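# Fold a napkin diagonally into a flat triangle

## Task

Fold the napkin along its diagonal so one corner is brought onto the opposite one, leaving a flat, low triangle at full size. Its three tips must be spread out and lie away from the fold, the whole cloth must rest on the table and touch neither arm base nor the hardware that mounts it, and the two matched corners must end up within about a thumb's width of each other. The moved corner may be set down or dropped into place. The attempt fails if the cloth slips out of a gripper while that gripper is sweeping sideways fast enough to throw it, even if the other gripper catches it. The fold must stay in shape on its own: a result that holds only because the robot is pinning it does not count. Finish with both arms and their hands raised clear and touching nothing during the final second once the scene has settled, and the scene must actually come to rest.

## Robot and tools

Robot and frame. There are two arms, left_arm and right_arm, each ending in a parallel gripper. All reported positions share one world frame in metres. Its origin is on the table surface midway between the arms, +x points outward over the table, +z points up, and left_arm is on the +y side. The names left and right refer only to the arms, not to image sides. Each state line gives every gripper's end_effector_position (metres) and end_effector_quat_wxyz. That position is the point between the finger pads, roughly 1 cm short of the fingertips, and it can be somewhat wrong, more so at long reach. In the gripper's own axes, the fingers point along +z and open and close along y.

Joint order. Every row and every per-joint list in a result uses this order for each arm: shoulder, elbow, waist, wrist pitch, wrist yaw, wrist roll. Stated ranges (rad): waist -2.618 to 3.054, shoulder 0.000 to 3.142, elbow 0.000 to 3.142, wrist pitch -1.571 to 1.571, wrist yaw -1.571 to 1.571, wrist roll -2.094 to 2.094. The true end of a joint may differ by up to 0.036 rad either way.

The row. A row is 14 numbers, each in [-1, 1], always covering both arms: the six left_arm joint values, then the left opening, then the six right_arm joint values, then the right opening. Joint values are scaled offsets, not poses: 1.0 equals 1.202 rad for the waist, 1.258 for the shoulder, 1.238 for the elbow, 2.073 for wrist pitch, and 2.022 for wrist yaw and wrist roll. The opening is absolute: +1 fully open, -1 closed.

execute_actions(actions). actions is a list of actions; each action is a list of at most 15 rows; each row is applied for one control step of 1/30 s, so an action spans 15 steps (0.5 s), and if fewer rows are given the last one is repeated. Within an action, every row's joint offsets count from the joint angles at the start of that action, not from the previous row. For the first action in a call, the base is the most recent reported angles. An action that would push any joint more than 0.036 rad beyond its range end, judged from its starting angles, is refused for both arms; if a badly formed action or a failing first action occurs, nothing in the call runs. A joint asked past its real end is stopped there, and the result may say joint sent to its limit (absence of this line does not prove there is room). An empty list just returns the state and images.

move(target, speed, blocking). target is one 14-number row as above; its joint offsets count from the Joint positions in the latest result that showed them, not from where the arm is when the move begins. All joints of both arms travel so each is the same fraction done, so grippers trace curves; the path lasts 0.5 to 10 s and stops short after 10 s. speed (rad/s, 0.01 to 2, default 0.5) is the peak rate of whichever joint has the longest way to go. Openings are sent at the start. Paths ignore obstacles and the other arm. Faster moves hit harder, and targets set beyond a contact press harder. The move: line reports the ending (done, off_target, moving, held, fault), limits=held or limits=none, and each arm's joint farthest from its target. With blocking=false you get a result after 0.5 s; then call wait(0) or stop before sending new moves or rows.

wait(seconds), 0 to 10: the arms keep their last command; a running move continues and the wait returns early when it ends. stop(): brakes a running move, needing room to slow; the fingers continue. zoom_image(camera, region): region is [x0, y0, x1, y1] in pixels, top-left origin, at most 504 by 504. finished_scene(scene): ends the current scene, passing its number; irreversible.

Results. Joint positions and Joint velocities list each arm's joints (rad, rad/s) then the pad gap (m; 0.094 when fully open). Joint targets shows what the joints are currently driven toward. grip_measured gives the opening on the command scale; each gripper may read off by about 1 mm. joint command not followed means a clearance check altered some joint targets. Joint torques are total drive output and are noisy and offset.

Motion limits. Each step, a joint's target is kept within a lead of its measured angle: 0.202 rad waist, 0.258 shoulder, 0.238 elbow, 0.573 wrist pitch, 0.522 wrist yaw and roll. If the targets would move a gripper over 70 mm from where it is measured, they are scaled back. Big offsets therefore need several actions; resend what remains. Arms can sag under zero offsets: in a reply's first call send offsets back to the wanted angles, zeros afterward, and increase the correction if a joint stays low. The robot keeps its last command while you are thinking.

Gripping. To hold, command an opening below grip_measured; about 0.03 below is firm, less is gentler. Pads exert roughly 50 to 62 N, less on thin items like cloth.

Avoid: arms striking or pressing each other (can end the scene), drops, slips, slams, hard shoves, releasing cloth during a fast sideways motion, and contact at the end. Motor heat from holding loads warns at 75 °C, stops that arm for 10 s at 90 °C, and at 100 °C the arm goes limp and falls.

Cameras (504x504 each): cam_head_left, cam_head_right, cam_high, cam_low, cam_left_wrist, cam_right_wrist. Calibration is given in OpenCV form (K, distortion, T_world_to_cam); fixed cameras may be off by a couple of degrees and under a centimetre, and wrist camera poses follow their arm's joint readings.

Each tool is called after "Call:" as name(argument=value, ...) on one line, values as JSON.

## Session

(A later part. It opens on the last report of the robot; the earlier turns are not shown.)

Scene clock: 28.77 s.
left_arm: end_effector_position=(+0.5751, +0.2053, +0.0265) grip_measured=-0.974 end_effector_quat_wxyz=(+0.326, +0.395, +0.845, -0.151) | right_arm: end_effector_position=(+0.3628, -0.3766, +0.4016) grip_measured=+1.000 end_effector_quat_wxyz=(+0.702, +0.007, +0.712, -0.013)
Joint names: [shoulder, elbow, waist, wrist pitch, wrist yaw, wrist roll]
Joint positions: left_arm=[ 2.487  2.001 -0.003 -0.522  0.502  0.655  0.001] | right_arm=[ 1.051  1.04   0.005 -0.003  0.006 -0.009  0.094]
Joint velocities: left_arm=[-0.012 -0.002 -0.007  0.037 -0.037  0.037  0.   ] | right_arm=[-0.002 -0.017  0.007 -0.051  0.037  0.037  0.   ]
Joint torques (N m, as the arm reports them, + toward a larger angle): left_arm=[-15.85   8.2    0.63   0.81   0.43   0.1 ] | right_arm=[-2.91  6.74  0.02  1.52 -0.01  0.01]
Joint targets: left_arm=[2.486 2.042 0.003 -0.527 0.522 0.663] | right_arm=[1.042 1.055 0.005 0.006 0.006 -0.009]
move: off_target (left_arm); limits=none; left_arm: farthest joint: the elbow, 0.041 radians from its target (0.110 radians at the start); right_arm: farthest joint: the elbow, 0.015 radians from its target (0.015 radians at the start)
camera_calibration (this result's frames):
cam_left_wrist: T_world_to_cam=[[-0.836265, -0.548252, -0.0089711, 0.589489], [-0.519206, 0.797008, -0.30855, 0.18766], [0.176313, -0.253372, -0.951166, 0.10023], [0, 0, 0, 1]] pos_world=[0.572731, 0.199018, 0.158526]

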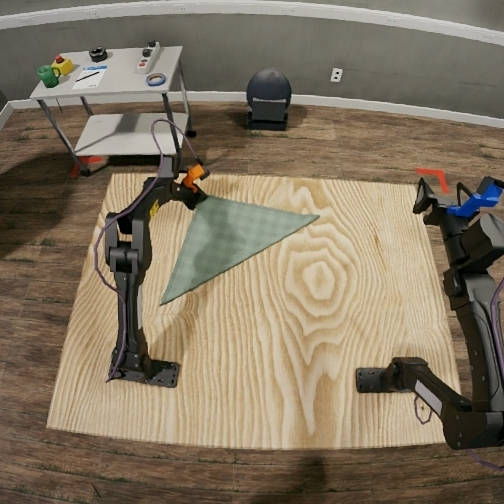

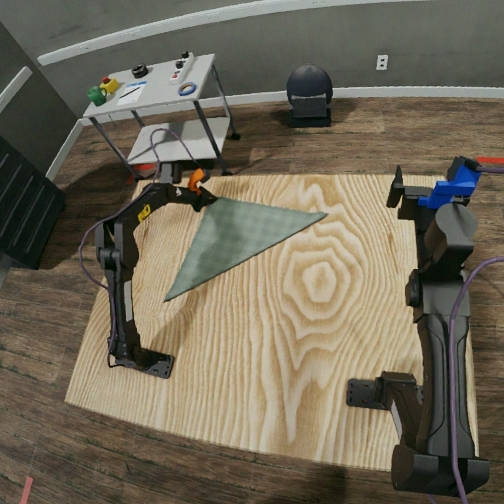

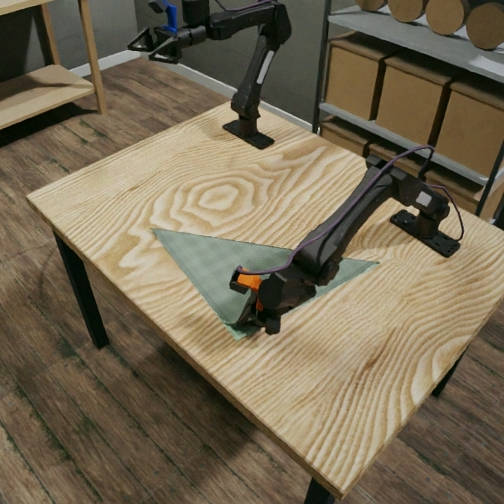

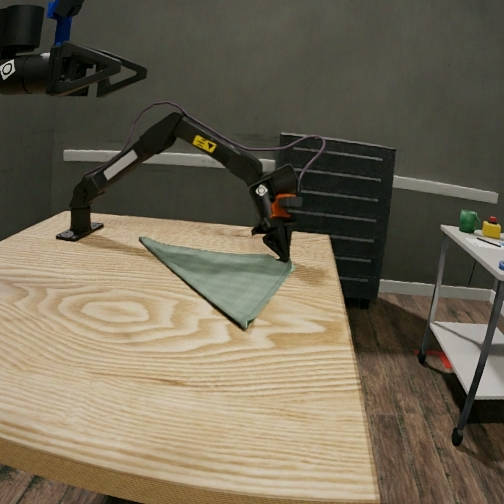

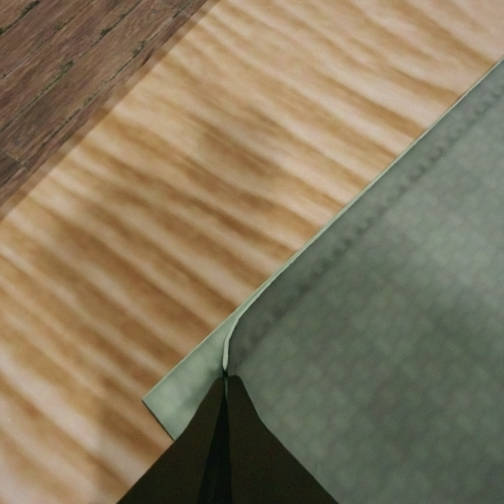

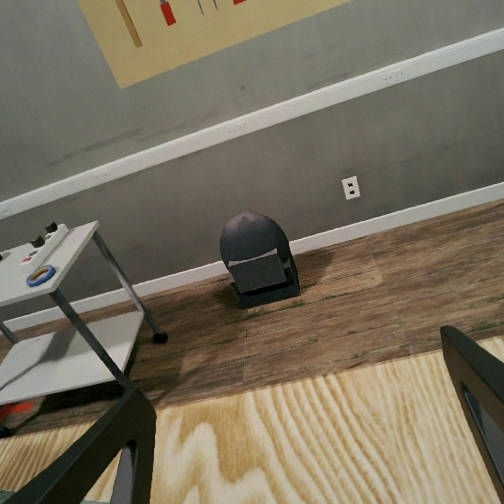

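Call:
execute_actions(actions=[[[-0.001,0.033,0.005,-0.0024,0.01,0.004,-0.8, -0.007,0.012,0,0.004,0,0,1],[-0.001,0.033,0.005,-0.0024,0.01,0.004,-0.65, -0.007,0.012,0,0.004,0,0,1],[-0.001,0.033,0.005,-0.0024,0.01,0.004,-0.5, -0.007,0.012,0,0.004,0,0,1],[-0.001,0.033,0.005,-0.0024,0.01,0.004,-0.35, -0.007,0.012,0,0.004,0,0,1],[-0.001,0.033,0.005,-0.0024,0.01,0.004,-0.2, -0.007,0.012,0,0.004,0,0,1],[-0.001,0.033,0.005,-0.0024,0.01,0.004,-0.05, -0.007,0.012,0,0.004,0,0,1],[-0.001,0.033,0.005,-0.0024,0.01,0.004,0.1, -0.007,0.012,0,0.004,0,0,1],[-0.001,0.033,0.005,-0.0024,0.01,0.004,0.25, -0.007,0.012,0,0.004,0,0,1],[-0.001,0.033,0.005,-0.0024,0.01,0.004,0.4, -0.007,0.012,0,0.004,0,0,1],[-0.001,0.033,0.005,-0.0024,0.01,0.004,0.55, -0.007,0.012,0,0.004,0,0,1],[-0.001,0.033,0.005,-0.0024,0.01,0.004,0.7, -0.007,0.012,0,0.004,0,0,1],[-0.001,0.033,0.005,-0.0024,0.01,0.004,0.85, -0.007,0.012,0,0.004,0,0,1],[-0.001,0.033,0.005,-0.0024,0.01,0.004,1, -0.007,0.012,0,0.004,0,0,1]]])

Call:
wait(seconds=0.5)

Scene clock: 31.63 s.
left_arm: end_effector_position=(+0.5749, +0.2053, +0.0265) grip_measured=+1.000 end_effector_quat_wxyz=(+0.326, +0.396, +0.845, -0.151) | right_arm: end_effector_position=(+0.3628, -0.3766, +0.4016) grip_measured=+1.000 end_effector_quat_wxyz=(+0.702, +0.007, +0.712, -0.013)
Joint names: [shoulder, elbow, waist, wrist pitch, wrist yaw, wrist roll]
Joint positions: left_arm=[ 2.487  2.001 -0.003 -0.523  0.502  0.656  0.094] | right_arm=[ 1.051  1.04   0.005 -0.003  0.006 -0.009  0.094]
Joint velocities: left_arm=[ 0.007  0.017 -0.007  0.007 -0.022 -0.081  0.   ] | right_arm=[-0.007  0.032 -0.002  0.081  0.037 -0.007  0.   ]
Joint torques (N m, as the arm reports them, + toward a larger angle): left_arm=[-15.88   8.23   0.65   0.83   0.44   0.07] | right_arm=[-2.92  6.75  0.02  1.52 -0.01  0.01]
Joint targets: left_arm=[2.486 2.042 0.003 -0.527 0.522 0.663] | right_arm=[1.042 1.055 0.005 0.006 0.006 -0.009]
camera_calibration (this result's frames):
cam_left_wrist: T_world_to_cam=[[-0.836843, -0.54737, -0.00893103, 0.589472], [-0.518428, 0.797624, -0.308267, 0.18701], [0.17586, -0.253341, -0.951258, 0.100443], [0, 0, 0, 1]] pos_world=[0.572583, 0.198942, 0.158461]

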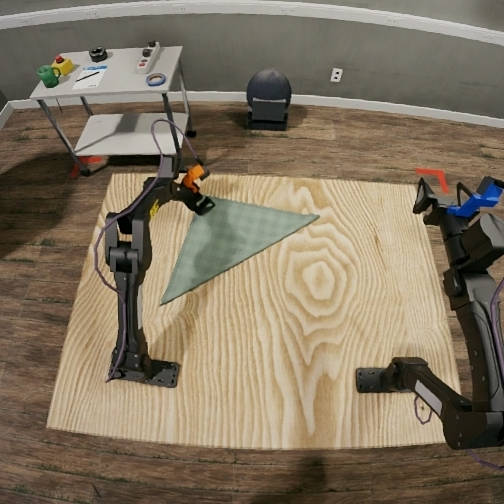

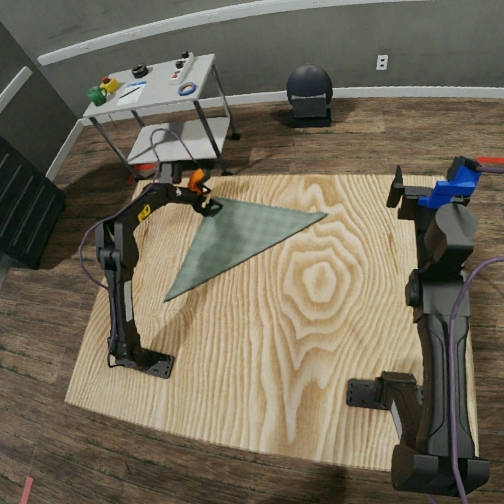

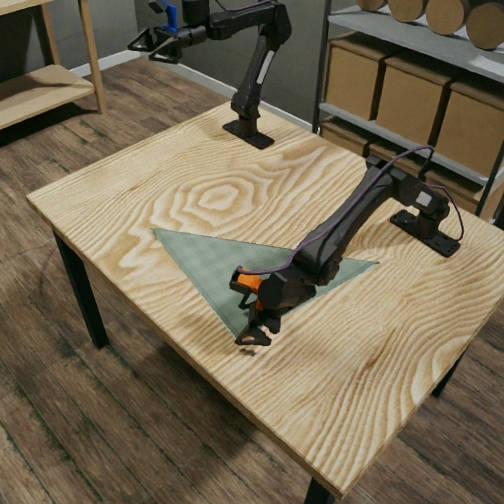

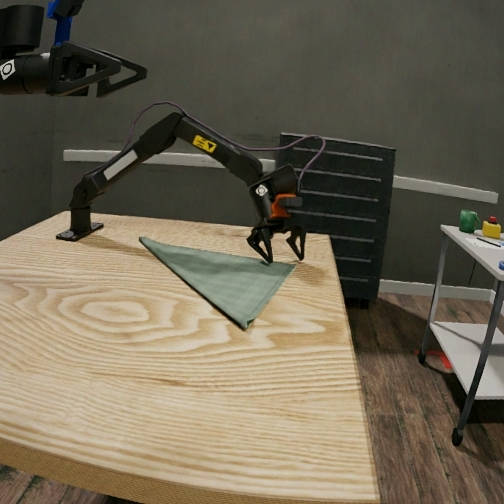

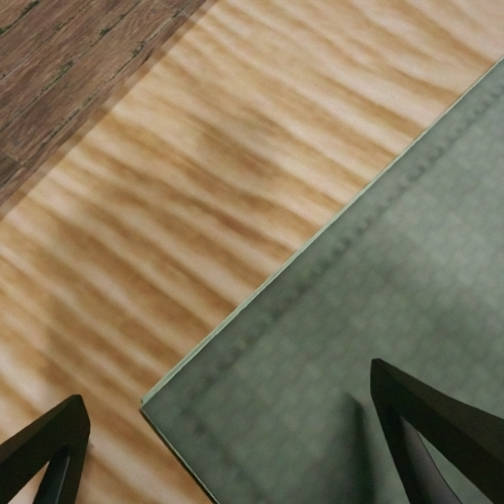

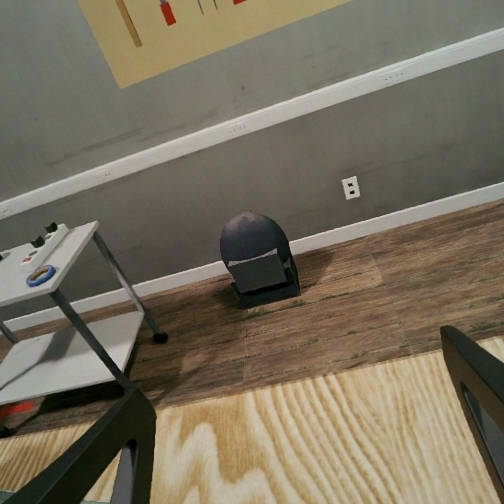

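Scene clock: 32.13 s.
left_arm: end_effector_position=(+0.5749, +0.2053, +0.0265) grip_measured=+1.000 end_effector_quat_wxyz=(+0.326, +0.396, +0.845, -0.151) | right_arm: end_effector_position=(+0.3628, -0.3766, +0.4016) grip_measured=+1.000 end_effector_quat_wxyz=(+0.702, +0.007, +0.712, -0.013)
Joint names: [shoulder, elbow, waist, wrist pitch, wrist yaw, wrist roll]
Joint positions: left_arm=[ 2.487  2.001 -0.003 -0.523  0.502  0.656  0.094] | right_arm=[ 1.051  1.04   0.005 -0.003  0.006 -0.009  0.094]
Joint velocities: left_arm=[ 0.002 -0.007 -0.007 -0.022 -0.022  0.007  0.   ] | right_arm=[-0.002 -0.007 -0.012 -0.037 -0.022  0.037  0.   ]
Joint torques (N m, as the arm reports them, + toward a larger angle): left_arm=[-15.86   8.24   0.63   0.82   0.45   0.06] | right_arm=[-2.93  6.73  0.03  1.52 -0.01  0.01]
Joint targets: left_arm=[2.486 2.042 0.003 -0.527 0.522 0.663] | right_arm=[1.042 1.055 0.005 0.006 0.006 -0.009]
wait: 0.50 s; at rest by 0.17 s
camera_calibration (this result's frames):
cam_left_wrist: T_world_to_cam=[[-0.836843, -0.54737, -0.00893103, 0.589472], [-0.518428, 0.797624, -0.308267, 0.18701], [0.17586, -0.253341, -0.951258, 0.100443], [0, 0, 0, 1]] pos_world=[0.572583, 0.198942, 0.158461]

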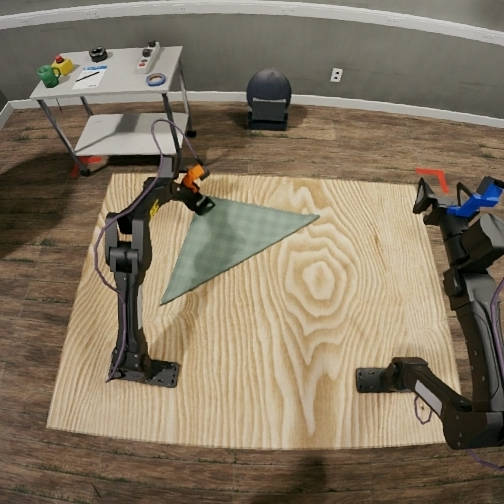

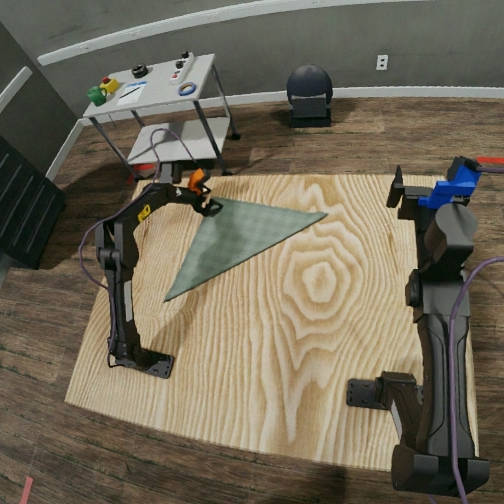

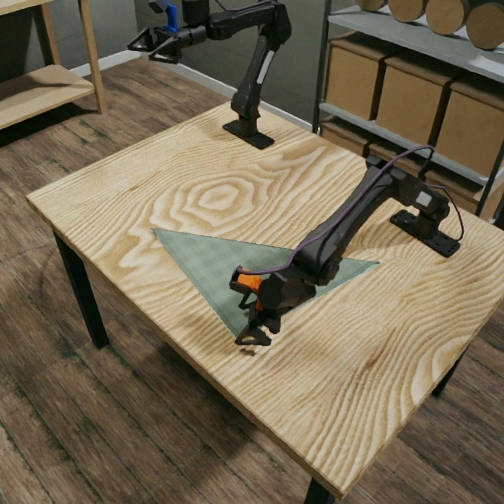

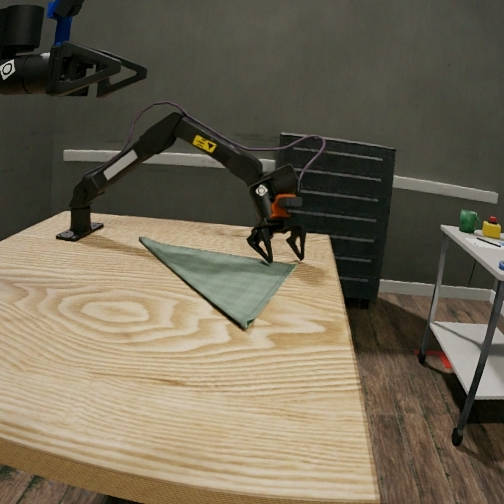

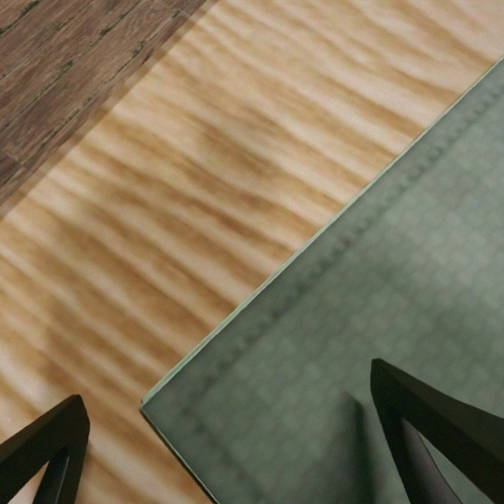

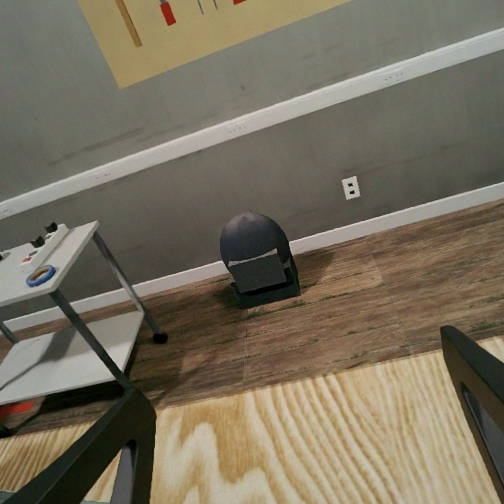

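Call:
move(target=[-0.5,-0.15,0.005,-0.05,0,0,1, -0.007,0.012,0,0.004,0,0,1], speed=0.7)

Call:
zoom_image(camera="cam_high", region=[130, 200, 400, 360])

Call:
zoom_image(camera="cam_low", region=[130, 200, 330, 350])

Scene clock: 33.97 s.
left_arm: end_effector_position=(+0.5054, +0.2115, +0.2773) grip_measured=+1.000 end_effector_quat_wxyz=(+0.467, +0.410, +0.778, -0.089) | right_arm: end_effector_position=(+0.3628, -0.3766, +0.4016) grip_measured=+1.000 end_effector_quat_wxyz=(+0.702, +0.007, +0.712, -0.013)
Joint names: [shoulder, elbow, waist, wrist pitch, wrist yaw, wrist roll]
Joint positions: left_arm=[ 1.877  1.829 -0.003 -0.623  0.494  0.656  0.094] | right_arm=[ 1.051  1.04   0.005 -0.003  0.006 -0.009  0.094]
Joint velocities: left_arm=[ 0.002 -0.002 -0.007  0.007 -0.051  0.037  0.   ] | right_arm=[ 0.007 -0.002  0.002 -0.007 -0.037 -0.051  0.   ]
Joint torques (N m, as the arm reports them, + toward a larger angle): left_arm=[-12.68   4.85   0.58   1.2    0.26   0.  ] | right_arm=[-2.92  6.74  0.02  1.52 -0.01  0.01]
Joint targets: left_arm=[1.858 1.816 0.003 -0.626 0.502 0.656] | right_arm=[1.042 1.055 0.005 0.006 0.006 -0.009]
move: done; limits=none; left_arm: farthest joint: the shoulder, 0.019 radians from its target (0.629 radians at the start); right_arm: farthest joint: the elbow, 0.015 radians from its target (0.015 radians at the start)
camera_calibration (this result's frames):
cam_left_wrist: T_world_to_cam=[[-0.785527, -0.554367, -0.274999, 0.586275], [-0.389036, 0.787983, -0.477215, 0.206822], [0.481247, -0.267881, -0.834651, 0.169255], [0, 0, 0, 1]] pos_world=[0.459543, 0.207379, 0.401193]

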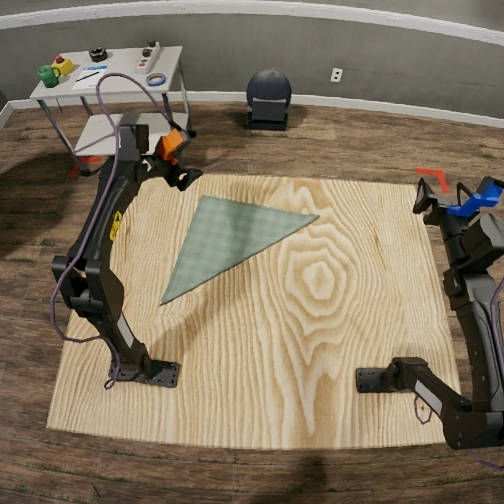

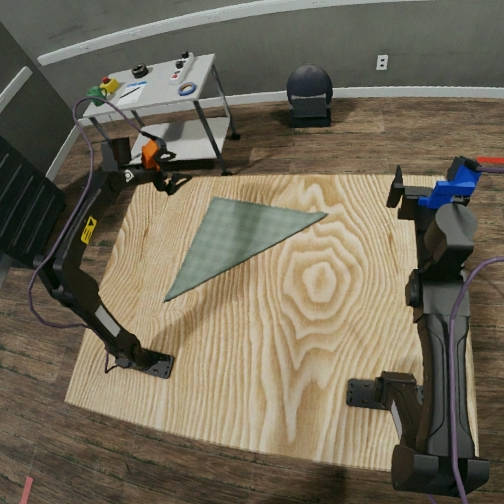

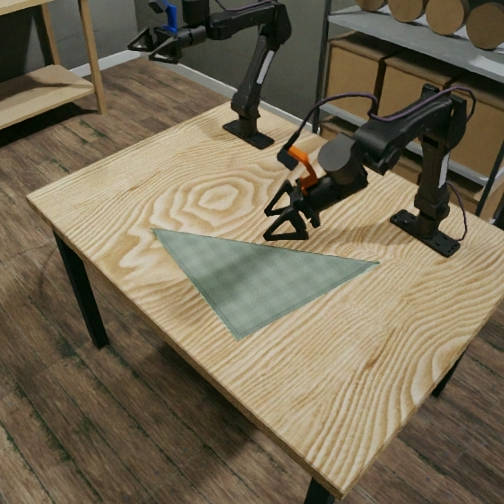

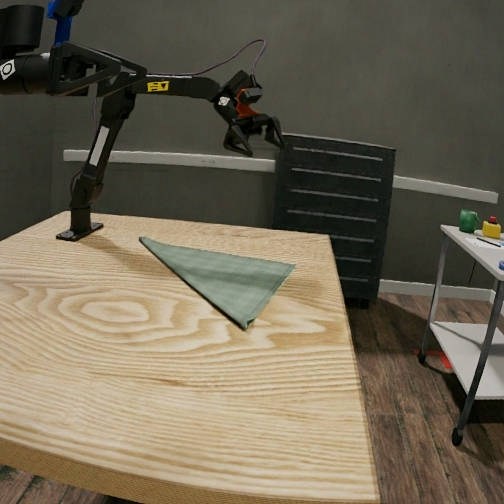

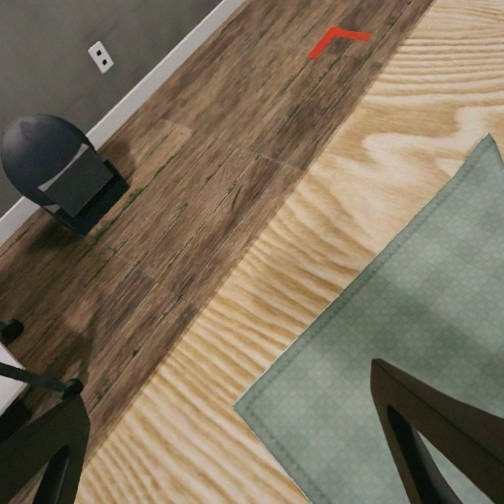

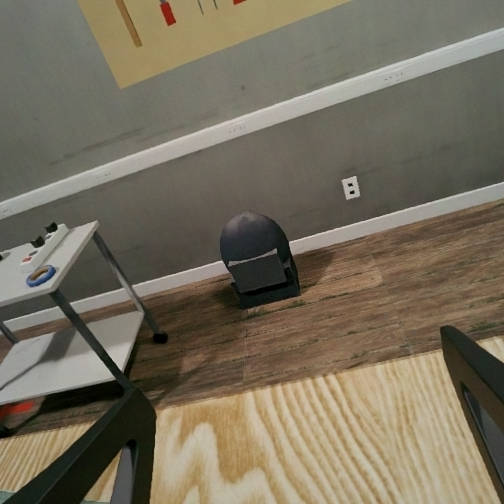

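Region (130, 200, 400, 360) of cam_high's 504x504 image, scaled by 1.867, with more detail than that image has; it fills the top 299 rows of this view, and the rest is white.

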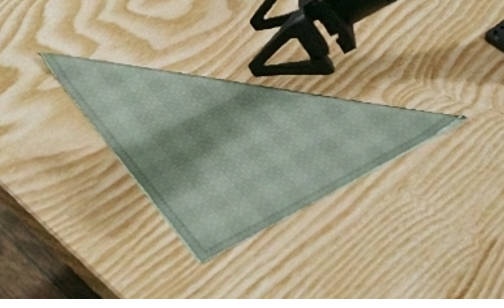

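Region (130, 200, 330, 350) of cam_low's 504x504 image, scaled by 2.520, with more detail than that image has; it fills the top 378 rows of this view, and the rest is white.

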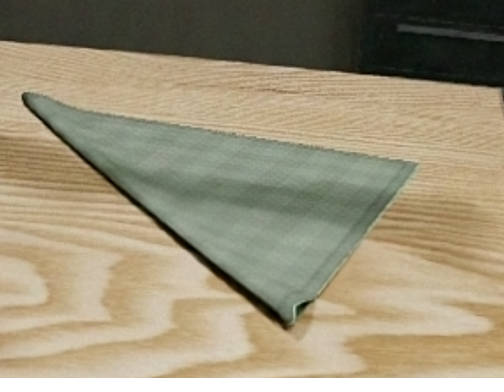

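Call:
finished_scene(scene=1)

The scene is finished: the task was done.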